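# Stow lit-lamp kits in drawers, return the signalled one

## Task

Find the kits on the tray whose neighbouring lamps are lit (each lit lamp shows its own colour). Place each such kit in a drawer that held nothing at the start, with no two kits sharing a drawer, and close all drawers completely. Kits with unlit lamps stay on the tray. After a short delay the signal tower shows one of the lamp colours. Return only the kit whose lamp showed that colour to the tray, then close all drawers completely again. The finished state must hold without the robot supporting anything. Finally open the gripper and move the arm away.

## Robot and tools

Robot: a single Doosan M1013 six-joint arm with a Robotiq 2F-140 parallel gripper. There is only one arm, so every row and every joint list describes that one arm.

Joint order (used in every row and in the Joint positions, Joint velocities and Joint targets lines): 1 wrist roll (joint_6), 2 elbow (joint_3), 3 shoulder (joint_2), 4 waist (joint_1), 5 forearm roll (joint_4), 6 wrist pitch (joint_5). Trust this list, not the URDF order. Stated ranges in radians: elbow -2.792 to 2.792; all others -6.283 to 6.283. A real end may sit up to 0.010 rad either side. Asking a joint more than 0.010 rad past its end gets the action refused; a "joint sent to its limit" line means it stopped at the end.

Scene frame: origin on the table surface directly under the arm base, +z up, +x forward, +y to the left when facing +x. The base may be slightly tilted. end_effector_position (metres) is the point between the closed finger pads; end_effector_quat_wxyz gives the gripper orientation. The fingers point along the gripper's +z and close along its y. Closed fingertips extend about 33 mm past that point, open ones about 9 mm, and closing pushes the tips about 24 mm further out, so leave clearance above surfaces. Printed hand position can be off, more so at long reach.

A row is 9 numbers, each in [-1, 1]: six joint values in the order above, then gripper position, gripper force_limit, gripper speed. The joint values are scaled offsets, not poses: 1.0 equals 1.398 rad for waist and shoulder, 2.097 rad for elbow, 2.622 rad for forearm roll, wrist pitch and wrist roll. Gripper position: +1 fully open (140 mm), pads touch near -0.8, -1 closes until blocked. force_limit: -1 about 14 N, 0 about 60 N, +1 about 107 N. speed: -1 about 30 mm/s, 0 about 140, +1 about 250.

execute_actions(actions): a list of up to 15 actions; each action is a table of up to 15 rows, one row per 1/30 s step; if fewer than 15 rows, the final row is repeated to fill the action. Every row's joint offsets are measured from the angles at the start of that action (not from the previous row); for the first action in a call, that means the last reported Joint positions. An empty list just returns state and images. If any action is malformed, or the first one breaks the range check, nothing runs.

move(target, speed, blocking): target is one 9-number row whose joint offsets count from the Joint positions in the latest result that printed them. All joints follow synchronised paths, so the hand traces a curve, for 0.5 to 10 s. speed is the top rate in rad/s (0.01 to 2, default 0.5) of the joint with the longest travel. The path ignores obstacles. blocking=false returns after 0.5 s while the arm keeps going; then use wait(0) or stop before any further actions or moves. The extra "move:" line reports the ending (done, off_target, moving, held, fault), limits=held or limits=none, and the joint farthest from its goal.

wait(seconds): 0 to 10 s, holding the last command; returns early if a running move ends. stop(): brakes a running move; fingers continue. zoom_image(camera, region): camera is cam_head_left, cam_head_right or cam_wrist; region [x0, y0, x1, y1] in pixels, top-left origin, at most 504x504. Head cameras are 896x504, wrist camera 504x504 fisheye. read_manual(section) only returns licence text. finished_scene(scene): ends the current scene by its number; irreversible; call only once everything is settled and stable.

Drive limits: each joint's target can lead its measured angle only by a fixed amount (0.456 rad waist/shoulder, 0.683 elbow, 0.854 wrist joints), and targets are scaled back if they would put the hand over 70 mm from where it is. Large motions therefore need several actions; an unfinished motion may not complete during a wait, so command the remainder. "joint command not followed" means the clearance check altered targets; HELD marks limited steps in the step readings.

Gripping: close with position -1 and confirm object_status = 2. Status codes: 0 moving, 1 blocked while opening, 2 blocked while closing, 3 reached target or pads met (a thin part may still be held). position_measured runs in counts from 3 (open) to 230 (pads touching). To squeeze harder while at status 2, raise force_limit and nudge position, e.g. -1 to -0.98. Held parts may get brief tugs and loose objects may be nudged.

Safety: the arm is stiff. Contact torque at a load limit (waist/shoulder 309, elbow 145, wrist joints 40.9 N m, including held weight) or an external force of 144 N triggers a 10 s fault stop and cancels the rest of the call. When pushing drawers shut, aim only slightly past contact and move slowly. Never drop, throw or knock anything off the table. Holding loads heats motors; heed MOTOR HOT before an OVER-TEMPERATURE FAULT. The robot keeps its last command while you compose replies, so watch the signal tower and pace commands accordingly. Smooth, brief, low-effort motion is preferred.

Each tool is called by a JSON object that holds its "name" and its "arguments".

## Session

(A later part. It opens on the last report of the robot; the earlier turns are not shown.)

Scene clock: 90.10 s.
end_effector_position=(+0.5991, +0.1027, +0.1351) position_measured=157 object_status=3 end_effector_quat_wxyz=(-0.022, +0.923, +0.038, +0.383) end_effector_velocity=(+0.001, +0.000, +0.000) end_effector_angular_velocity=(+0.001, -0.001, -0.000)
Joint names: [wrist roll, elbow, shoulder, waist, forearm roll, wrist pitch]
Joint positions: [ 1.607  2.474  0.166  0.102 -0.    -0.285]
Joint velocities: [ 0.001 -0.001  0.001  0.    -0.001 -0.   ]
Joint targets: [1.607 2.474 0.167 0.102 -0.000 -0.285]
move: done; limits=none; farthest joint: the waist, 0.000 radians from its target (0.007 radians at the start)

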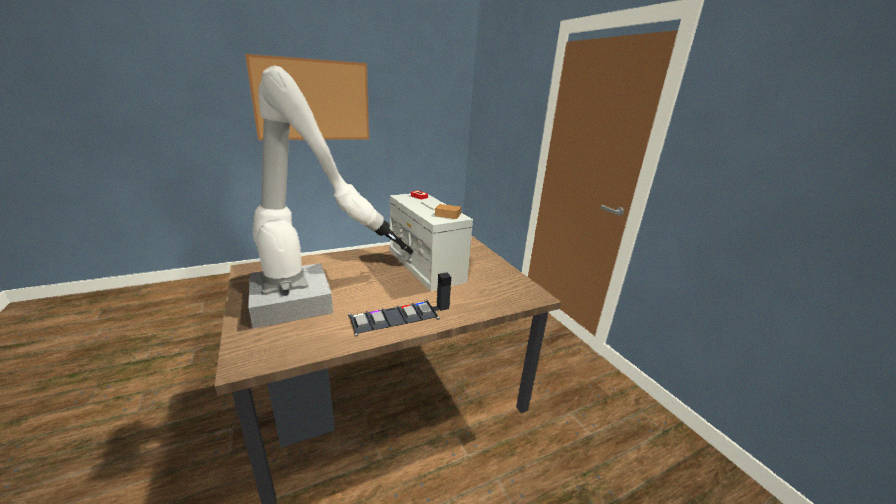

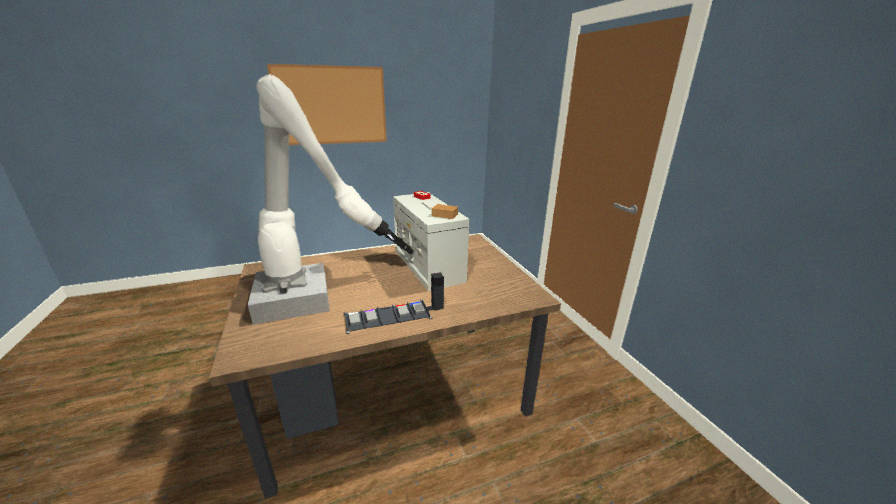

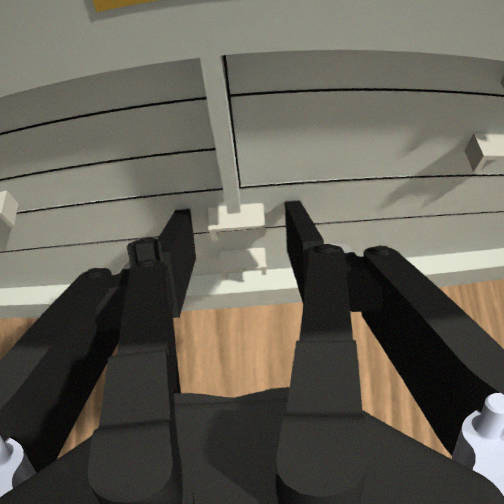

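{"name": "move", "arguments": {"target": [0,0.0141,0.089,0,0,-0.0585,-0.1,0,0.5], "speed": 0.3}}

{"name": "execute_actions", "arguments": {"actions": [[[0,0,0,0,0,0,-1,0,-0.4]]]}}

{"name": "move", "arguments": {"target": [0,0.0505,-0.0396,0.0022,0,-0.0193,-1,0,0], "speed": 0.27}}

Scene clock: 96.63 s.
end_effector_position=(+0.5958, +0.1015, +0.0821) position_measured=141 object_status=3 end_effector_quat_wxyz=(-0.022, +0.923, +0.038, +0.382) end_effector_velocity=(-0.000, +0.000, -0.001) end_effector_angular_velocity=(-0.000, +0.001, +0.000)
Joint names: [wrist roll, elbow, shoulder, waist, forearm roll, wrist pitch]
Joint positions: [ 1.607  2.503  0.291  0.102 -0.    -0.438]
Joint velocities: [ 0.     0.     0.001 -0.    -0.001  0.   ]
Joint targets: [1.607 2.503 0.291 0.102 -0.000 -0.438]
move: done; limits=none; farthest joint: the waist, 0.000 radians from its target (0.000 radians at the start)

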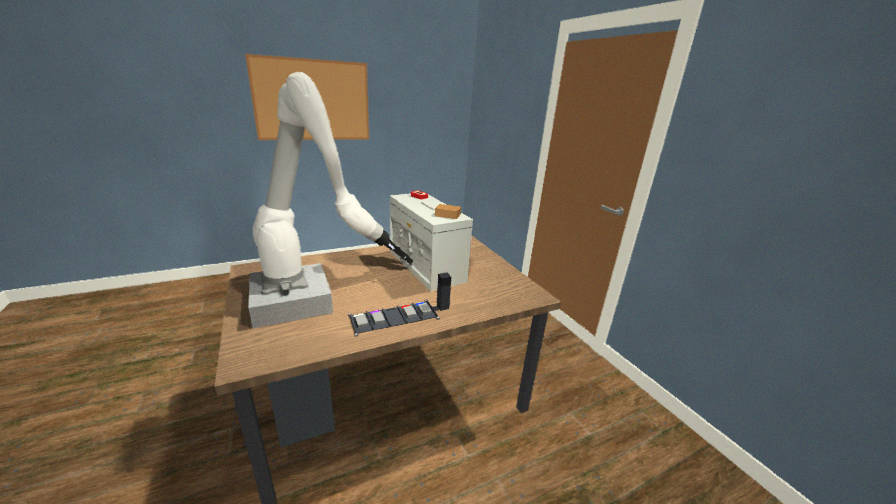

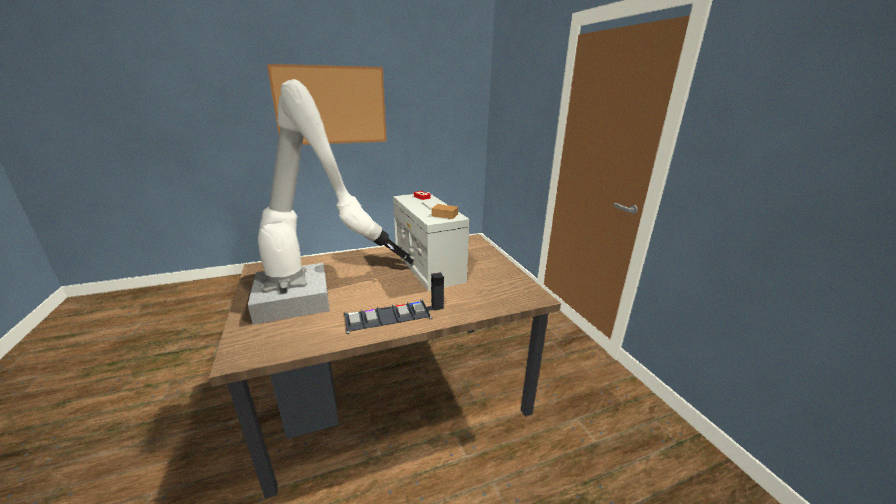

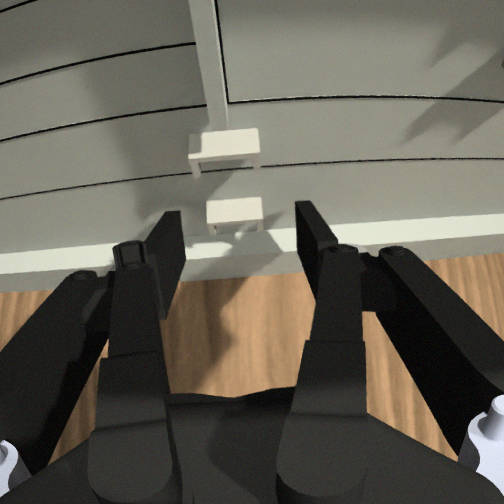

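Scene clock: 97.13 s.
end_effector_position=(+0.5958, +0.1016, +0.0821) position_measured=193 object_status=0 end_effector_quat_wxyz=(-0.022, +0.923, +0.038, +0.382) end_effector_velocity=(+0.000, -0.000, +0.000) end_effector_angular_velocity=(+0.001, -0.001, -0.002)
Joint names: [wrist roll, elbow, shoulder, waist, forearm roll, wrist pitch]
Joint positions: [ 1.607  2.503  0.291  0.102 -0.    -0.438]
Joint velocities: [ 0.     0.    -0.    -0.     0.002 -0.001]
Joint targets: [1.607 2.503 0.291 0.102 -0.000 -0.438]
Step readings (joint positions):
0: [1.607 2.503 0.291 0.102 -0.000 -0.438]
1: [1.607 2.503 0.291 0.102 -0.000 -0.438]
2: [1.607 2.503 0.291 0.102 -0.000 -0.438]
4: [1.607 2.503 0.291 0.102 -0.000 -0.438]
8: [1.607 2.503 0.291 0.102 -0.000 -0.438]
15: Joint positions above

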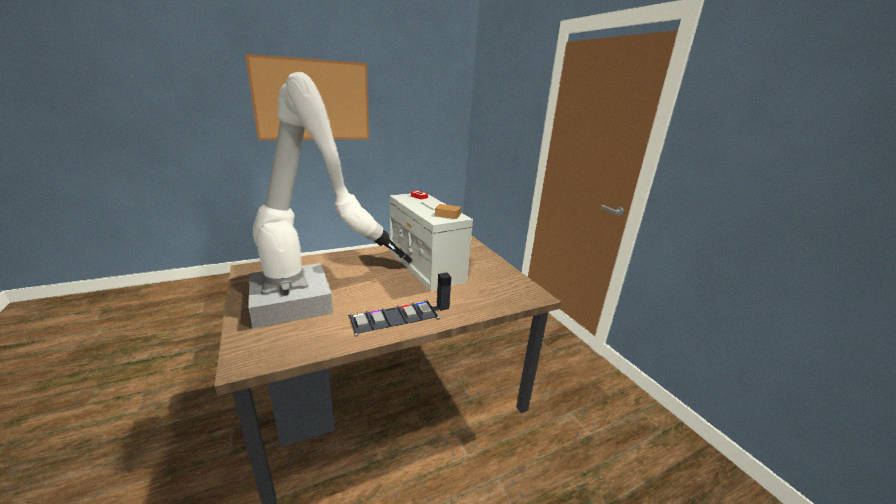

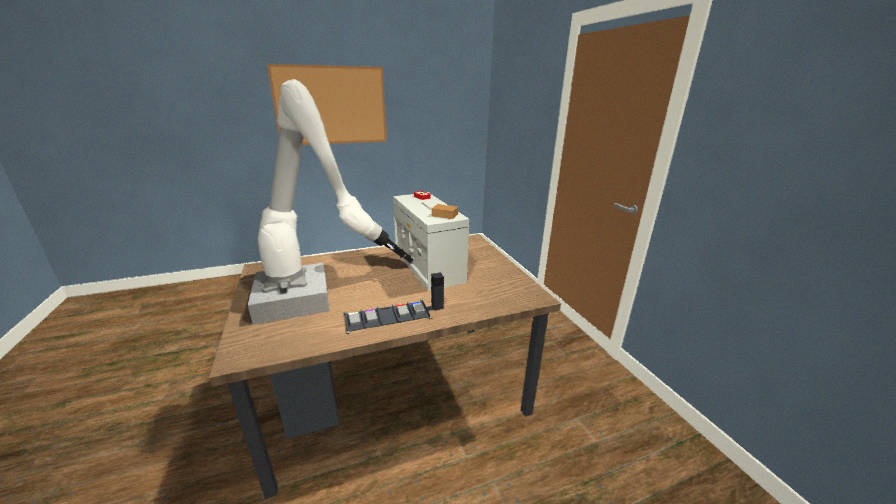

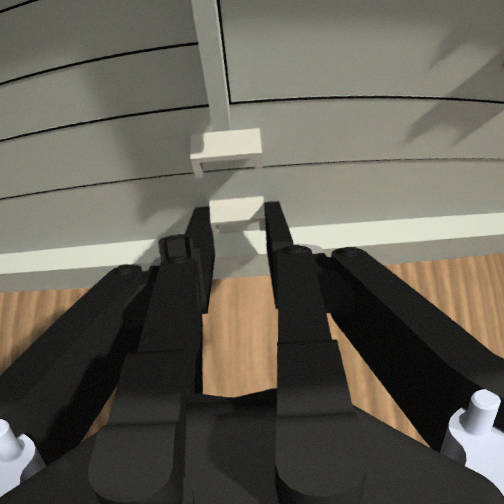

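Scene clock: 97.93 s.
end_effector_position=(+0.5360, +0.0965, +0.0820) position_measured=193 object_status=2 end_effector_quat_wxyz=(-0.022, +0.923, +0.039, +0.382) end_effector_velocity=(-0.000, -0.000, +0.000) end_effector_angular_velocity=(+0.001, -0.001, -0.001)
Joint names: [wrist roll, elbow, shoulder, waist, forearm roll, wrist pitch]
Joint positions: [ 1.607  2.609  0.235  0.105 -0.    -0.489]
Joint velocities: [ 0.     0.001 -0.    -0.     0.001 -0.001]
Joint targets: [1.607 2.609 0.235 0.105 -0.000 -0.489]
move: done; limits=none; farthest joint: the waist, 0.000 radians from its target (0.003 radians at the start)

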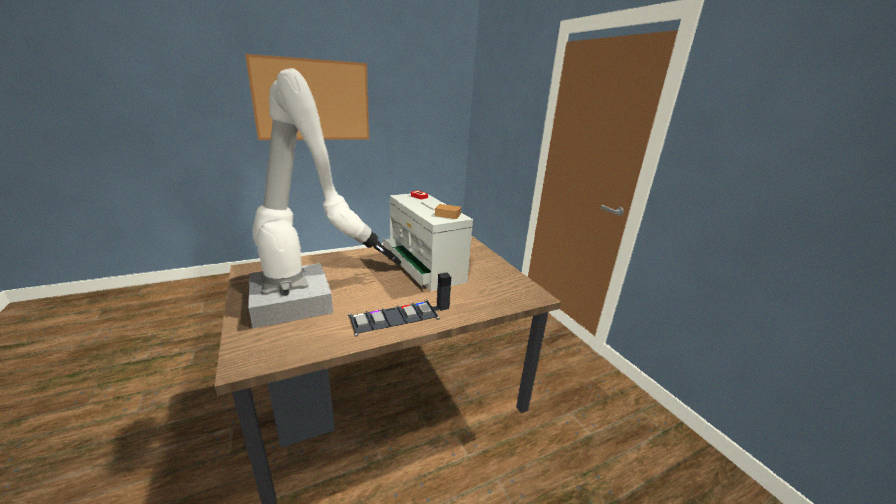

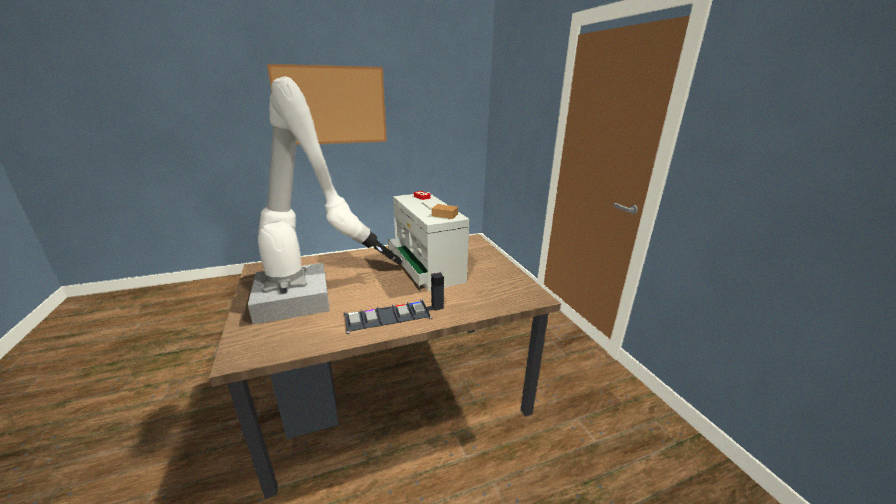

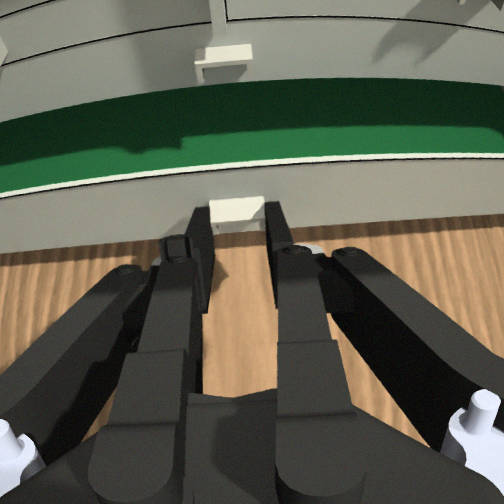

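{"name": "move", "arguments": {"target": [0,0.0497,-0.0403,0.0032,0,-0.0183,-1,0,0], "speed": 0.27}}

{"name": "execute_actions", "arguments": {"actions": [[[0,0,0,0,0,0,0.3,0,0.3]]]}}

Scene clock: 100.30 s.
end_effector_position=(+0.4761, +0.0918, +0.0820) position_measured=193 object_status=2 end_effector_quat_wxyz=(-0.023, +0.923, +0.041, +0.382) end_effector_velocity=(-0.001, -0.000, -0.000) end_effector_angular_velocity=(+0.000, +0.001, -0.001)
Joint names: [wrist roll, elbow, shoulder, waist, forearm roll, wrist pitch]
Joint positions: [ 1.607  2.713  0.179  0.11  -0.    -0.537]
Joint velocities: [ 0.     0.001  0.     0.     0.001 -0.   ]
Joint targets: [1.607 2.713 0.179 0.110 -0.000 -0.537]
move: done; limits=none; farthest joint: the shoulder, 0.001 radians from its target (0.057 radians at the start)

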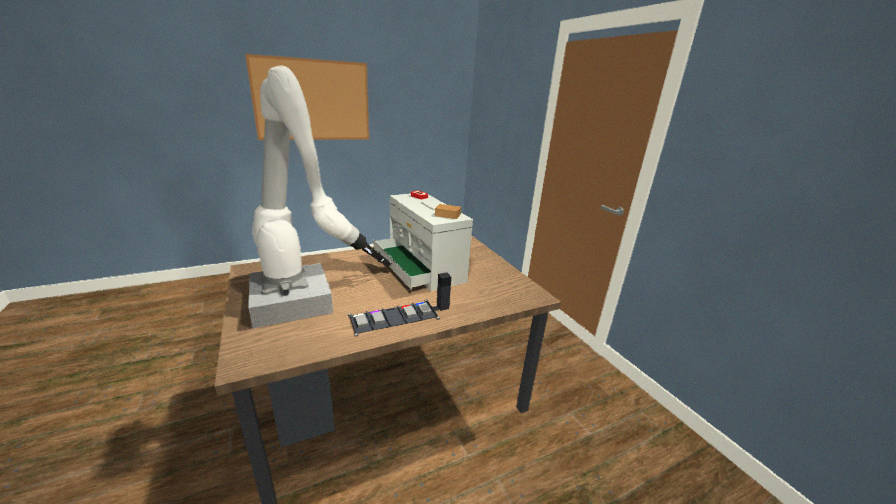

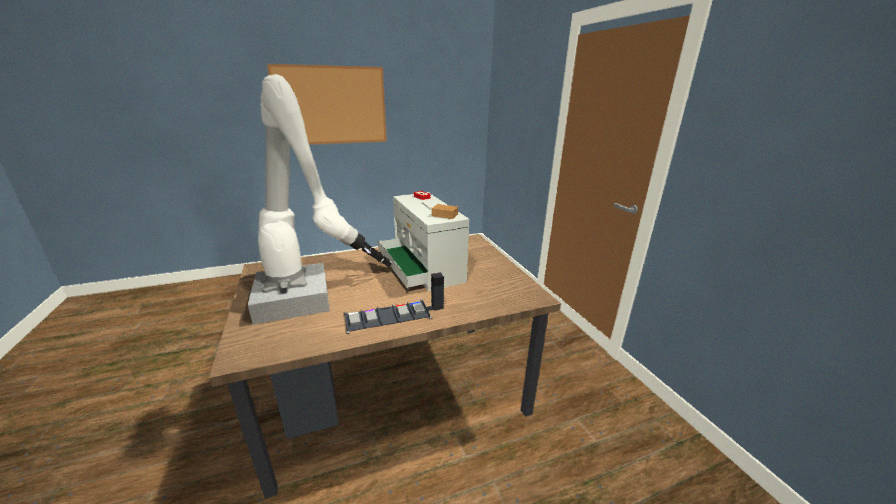

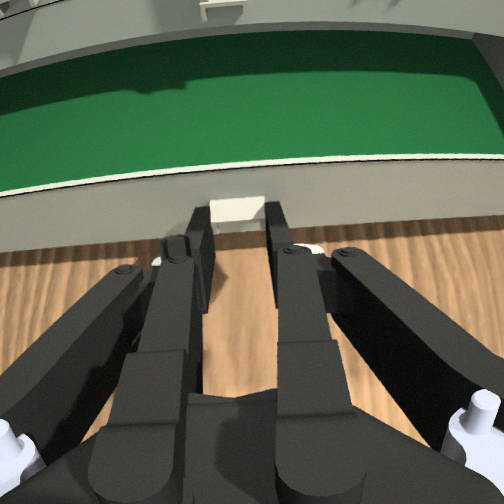

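Scene clock: 100.80 s.
end_effector_position=(+0.4761, +0.0918, +0.0820) position_measured=91 object_status=0 end_effector_quat_wxyz=(-0.023, +0.923, +0.041, +0.382) end_effector_velocity=(-0.000, -0.000, -0.000) end_effector_angular_velocity=(-0.000, +0.002, +0.000)
Joint names: [wrist roll, elbow, shoulder, waist, forearm roll, wrist pitch]
Joint positions: [ 1.607  2.713  0.179  0.11  -0.    -0.537]
Joint velocities: [ 0.     0.     0.    -0.    -0.     0.002]
Joint targets: [1.607 2.713 0.179 0.110 -0.000 -0.537]
Step readings (joint positions):
0: [1.607 2.713 0.179 0.110 -0.000 -0.537]
1: [1.607 2.713 0.179 0.110 -0.000 -0.537]
2: [1.607 2.713 0.179 0.110 -0.000 -0.537]
4: [1.607 2.713 0.179 0.110 -0.000 -0.537]
8: [1.607 2.713 0.179 0.110 -0.000 -0.537]
15: Joint positions above

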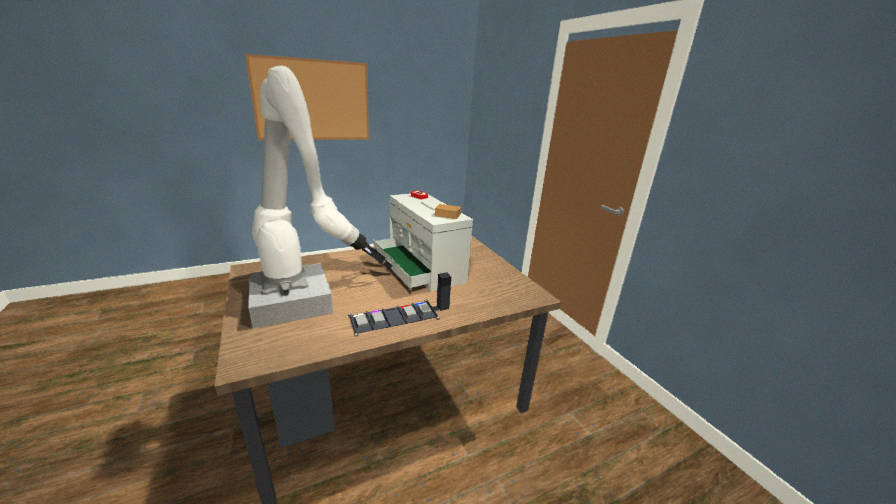

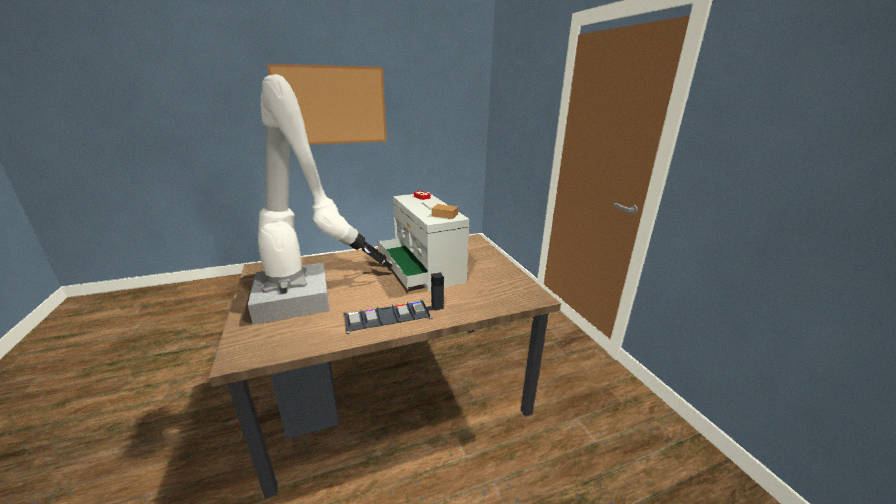

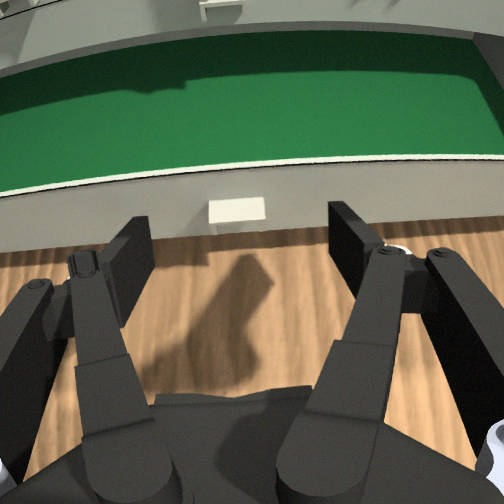

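{"name": "move", "arguments": {"target": [0,-0.0262,-0.2278,0,0,0.1429,0.3,0,0], "speed": 0.8}}

{"name": "move", "arguments": {"target": [-0.3436,-0.1145,0.198,-0.726,0,0.2855,0.3,0,0], "speed": 1.3}}

Scene clock: 108.53 s.
end_effector_position=(+0.4673, +0.0920, +0.1732) position_measured=91 object_status=3 end_effector_quat_wxyz=(-0.023, +0.923, +0.041, +0.382) end_effector_velocity=(-0.000, -0.000, +0.001) end_effector_angular_velocity=(+0.001, -0.001, -0.001)
Joint names: [wrist roll, elbow, shoulder, waist, forearm roll, wrist pitch]
Joint positions: [ 1.607  2.658 -0.139  0.11  -0.    -0.162]
Joint velocities: [ 0.    -0.    -0.002  0.     0.002  0.001]
Joint targets: [1.607 2.658 -0.139 0.110 -0.000 -0.162]
move: done; limits=none; farthest joint: the waist, 0.000 radians from its target (0.000 radians at the start)

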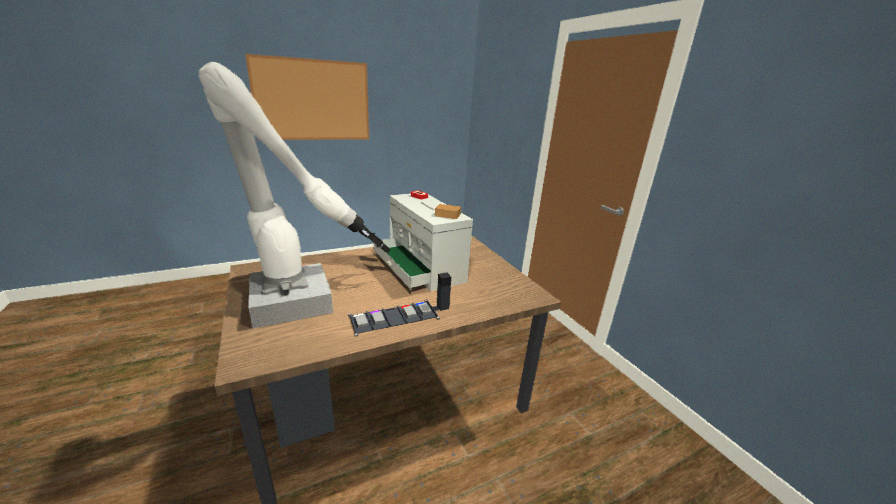

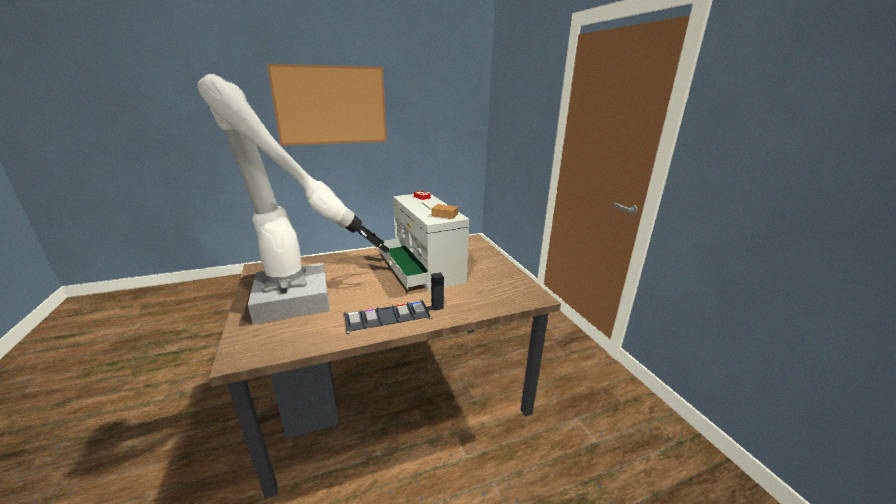

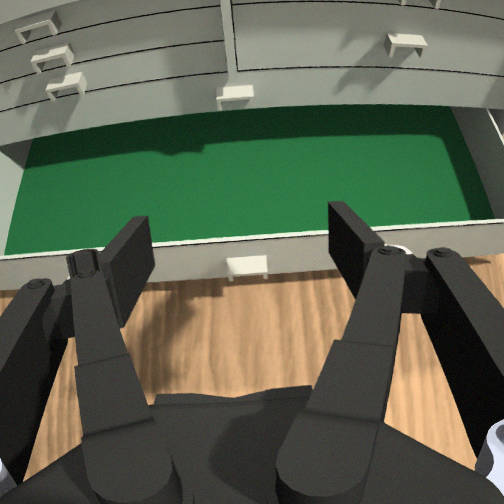

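Scene clock: 110.10 s.
end_effector_position=(+0.2733, -0.2864, +0.0696) position_measured=91 object_status=3 end_effector_quat_wxyz=(+0.007, +1.000, -0.015, +0.001) end_effector_velocity=(-0.001, -0.000, +0.000) end_effector_angular_velocity=(+0.000, +0.001, -0.000)
Joint names: [wrist roll, elbow, shoulder, waist, forearm roll, wrist pitch]
Joint positions: [ 0.706  2.418  0.138 -0.905 -0.     0.586]
Joint velocities: [-0.    -0.     0.    -0.001 -0.001  0.001]
Joint targets: [0.706 2.418 0.138 -0.905 -0.000 0.586]
move: done; limits=none; farthest joint: the waist, 0.000 radians from its target (1.015 radians at the start)

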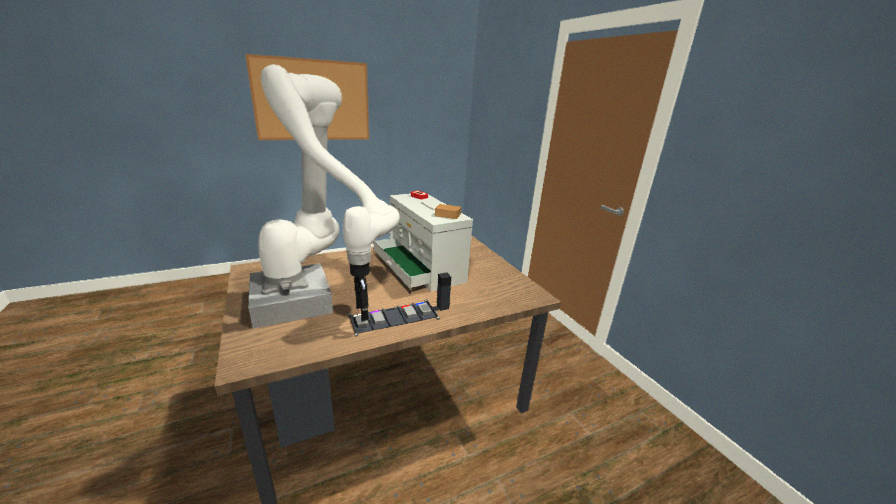

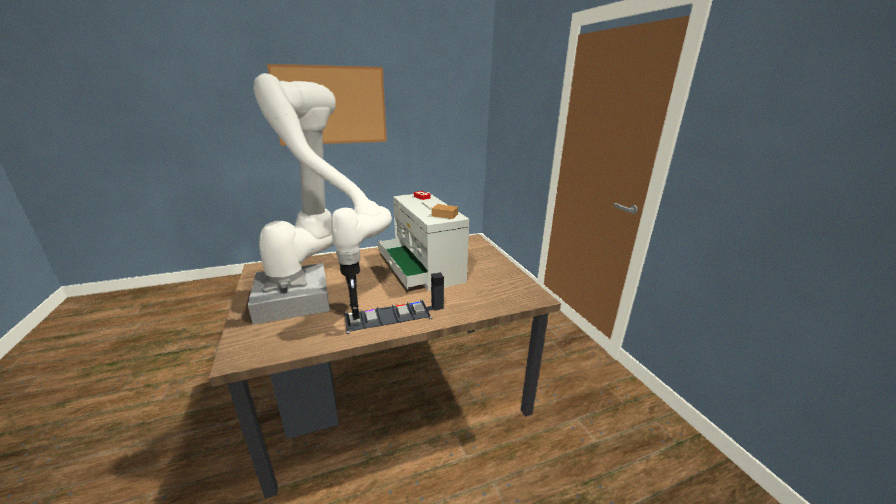

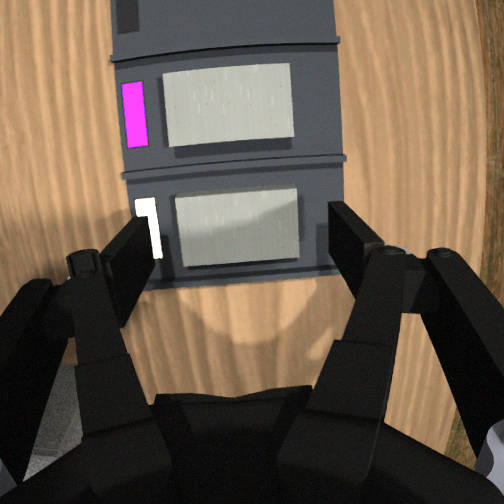

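{"name": "move", "arguments": {"target": [-0.001,0.0109,0.0468,-0.002,0,-0.0338,0.3,0,0], "speed": 0.3}}

{"name": "execute_actions", "arguments": {"actions": [[[0,0,0,0,0,0,-1,0,-0.4]]]}}

{"name": "move", "arguments": {"target": [0,-0.0358,-0.1437,0,0,0.1052,-1,0,-0.4], "speed": 0.7}}

{"name": "move", "arguments": {"target": [0.3446,-0.1254,0.1353,0.7252,0,0.0047,-1,0,-0.4], "speed": 1.3}}

Scene clock: 117.47 s.
end_effector_position=(+0.2712, -0.2859, +0.0373) position_measured=91 object_status=3 end_effector_quat_wxyz=(+0.007, +1.000, -0.015, +0.001) end_effector_velocity=(+0.000, -0.000, -0.000) end_effector_angular_velocity=(-0.000, -0.000, +0.002)
Joint names: [wrist roll, elbow, shoulder, waist, forearm roll, wrist pitch]
Joint positions: [ 0.704  2.441  0.203 -0.908 -0.     0.497]
Joint velocities: [-0.002  0.     0.001  0.     0.    -0.001]
Joint targets: [0.704 2.441 0.203 -0.908 -0.000 0.497]
move: done; limits=none; farthest joint: the waist, 0.000 radians from its target (0.002 radians at the start)

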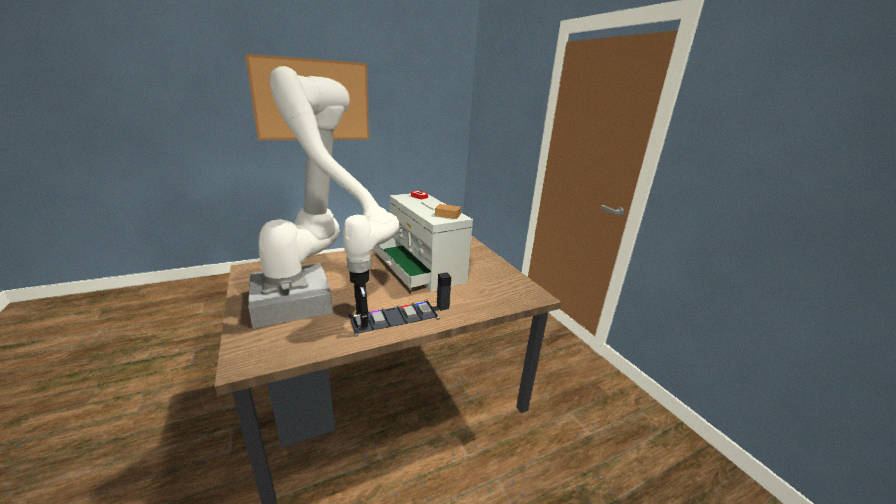

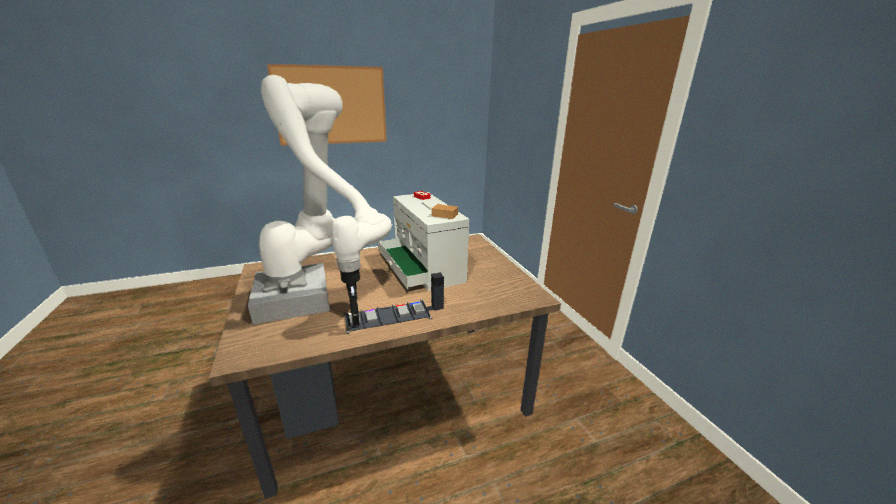

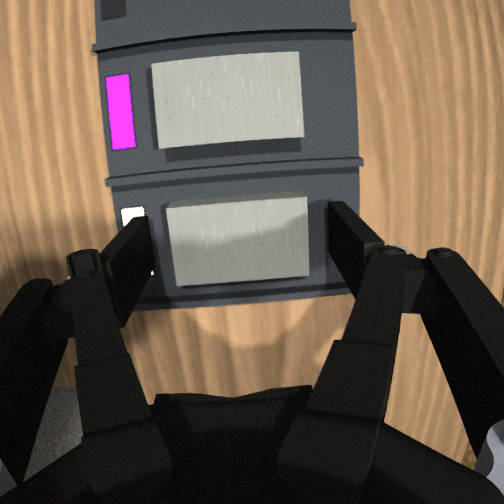

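Scene clock: 117.97 s.
end_effector_position=(+0.2712, -0.2859, +0.0373) position_measured=132 object_status=2 end_effector_quat_wxyz=(+0.007, +1.000, -0.015, +0.001) end_effector_velocity=(+0.000, +0.000, -0.000) end_effector_angular_velocity=(+0.001, +0.000, -0.002)
Joint names: [wrist roll, elbow, shoulder, waist, forearm roll, wrist pitch]
Joint positions: [ 0.704  2.441  0.203 -0.908 -0.     0.497]
Joint velocities: [ 0.001 -0.     0.001  0.     0.    -0.   ]
Joint targets: [0.704 2.441 0.203 -0.908 -0.000 0.497]
Step readings (joint positions):
0: [0.704 2.441 0.203 -0.908 -0.000 0.497]
1: [0.704 2.441 0.203 -0.908 -0.000 0.497]
2: [0.704 2.441 0.203 -0.908 -0.000 0.497]
4: [0.704 2.441 0.203 -0.908 -0.000 0.497]
8: [0.704 2.441 0.203 -0.908 -0.000 0.497]
15: Joint positions above

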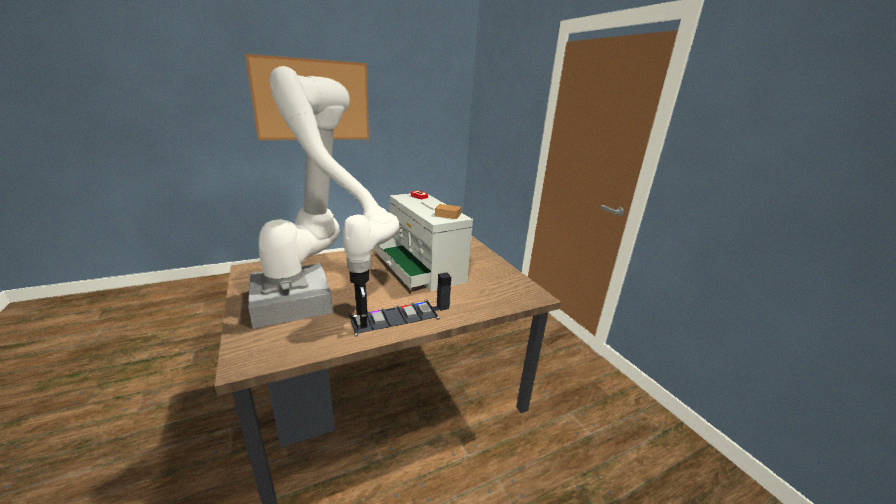

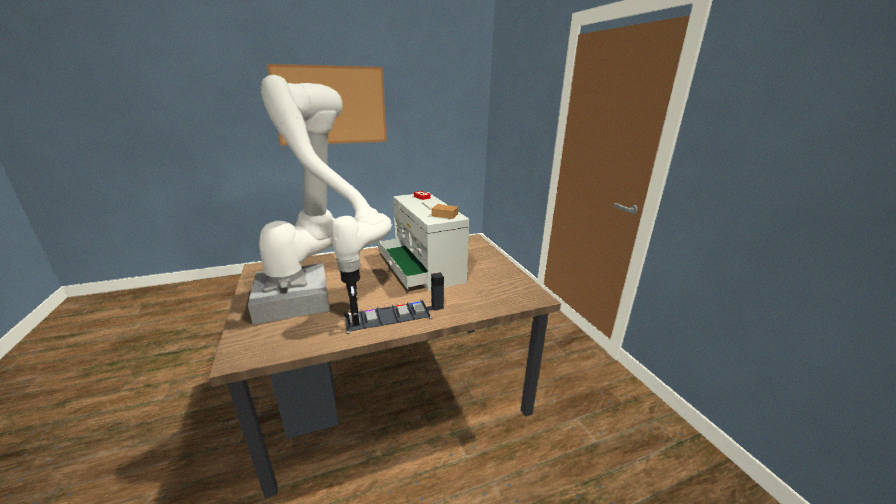

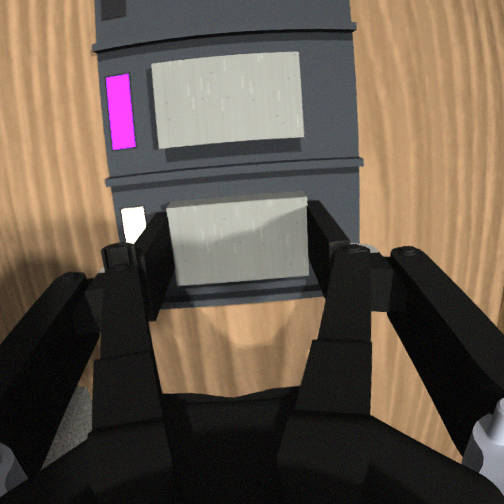

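Scene clock: 118.87 s.
end_effector_position=(+0.2711, -0.2845, +0.1412) position_measured=132 object_status=2 end_effector_quat_wxyz=(+0.007, +1.000, -0.015, +0.001) end_effector_velocity=(-0.000, -0.000, +0.001) end_effector_angular_velocity=(-0.000, +0.000, +0.001)
Joint names: [wrist roll, elbow, shoulder, waist, forearm roll, wrist pitch]
Joint positions: [ 0.704  2.366  0.002 -0.908 -0.     0.773]
Joint velocities: [-0.    -0.    -0.001 -0.    -0.001  0.001]
Joint targets: [0.704 2.366 0.002 -0.908 -0.000 0.773]
move: done; limits=none; farthest joint: the waist, 0.000 radians from its target (0.000 radians at the start)

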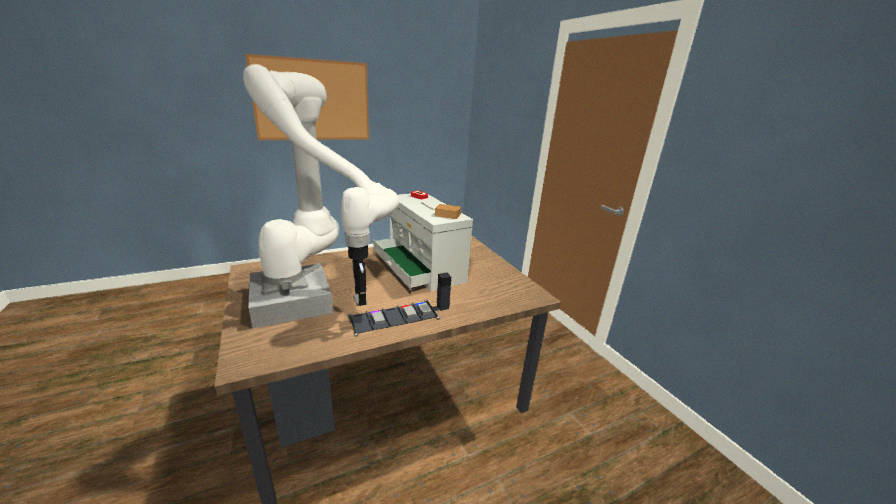

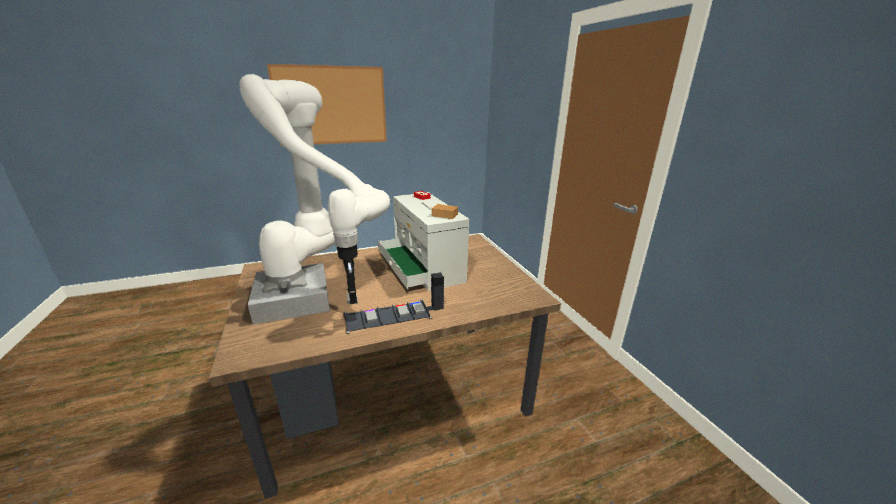

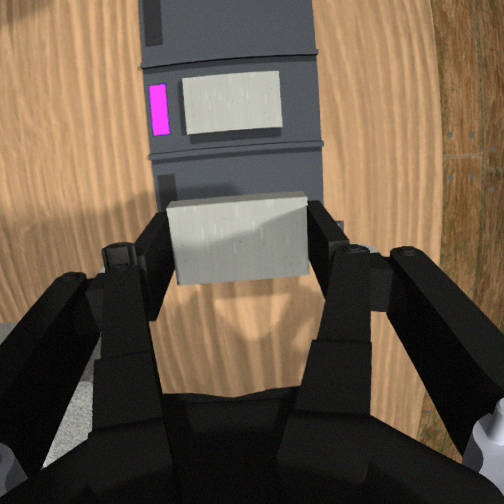

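Scene clock: 120.53 s.
end_effector_position=(+0.5496, +0.0994, +0.1554) position_measured=132 object_status=2 end_effector_quat_wxyz=(+0.005, +0.999, +0.040, +0.031) end_effector_velocity=(+0.000, +0.000, +0.000) end_effector_angular_velocity=(-0.000, -0.000, +0.002)
Joint names: [wrist roll, elbow, shoulder, waist, forearm roll, wrist pitch]
Joint positions: [ 1.607  2.103  0.191  0.106 -0.     0.785]
Joint velocities: [-0.    -0.    -0.     0.001 -0.     0.   ]
Joint targets: [1.607 2.103 0.191 0.106 -0.000 0.785]
move: done; limits=none; farthest joint: the waist, 0.000 radians from its target (1.014 radians at the start)

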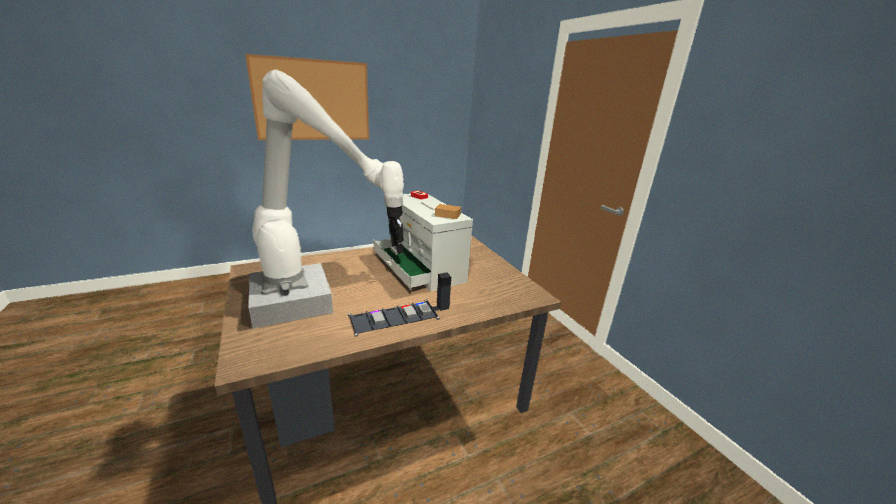

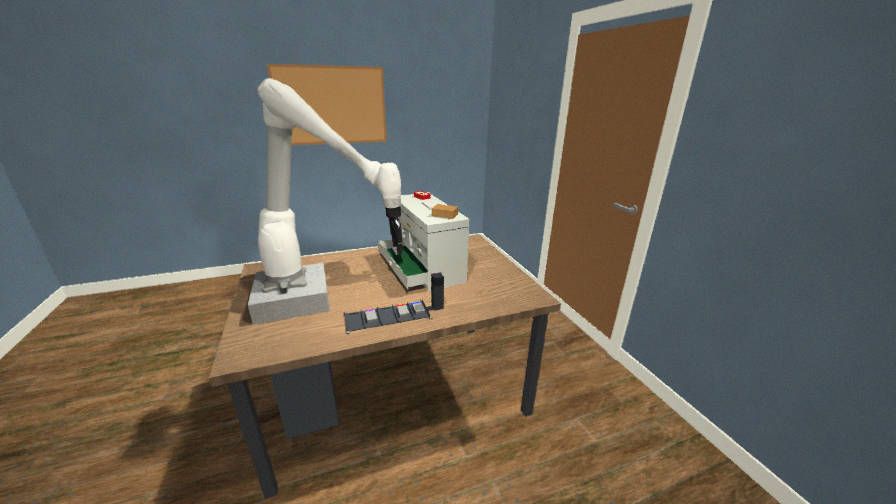

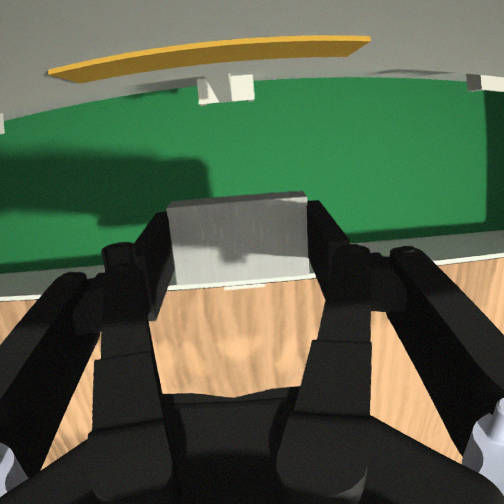

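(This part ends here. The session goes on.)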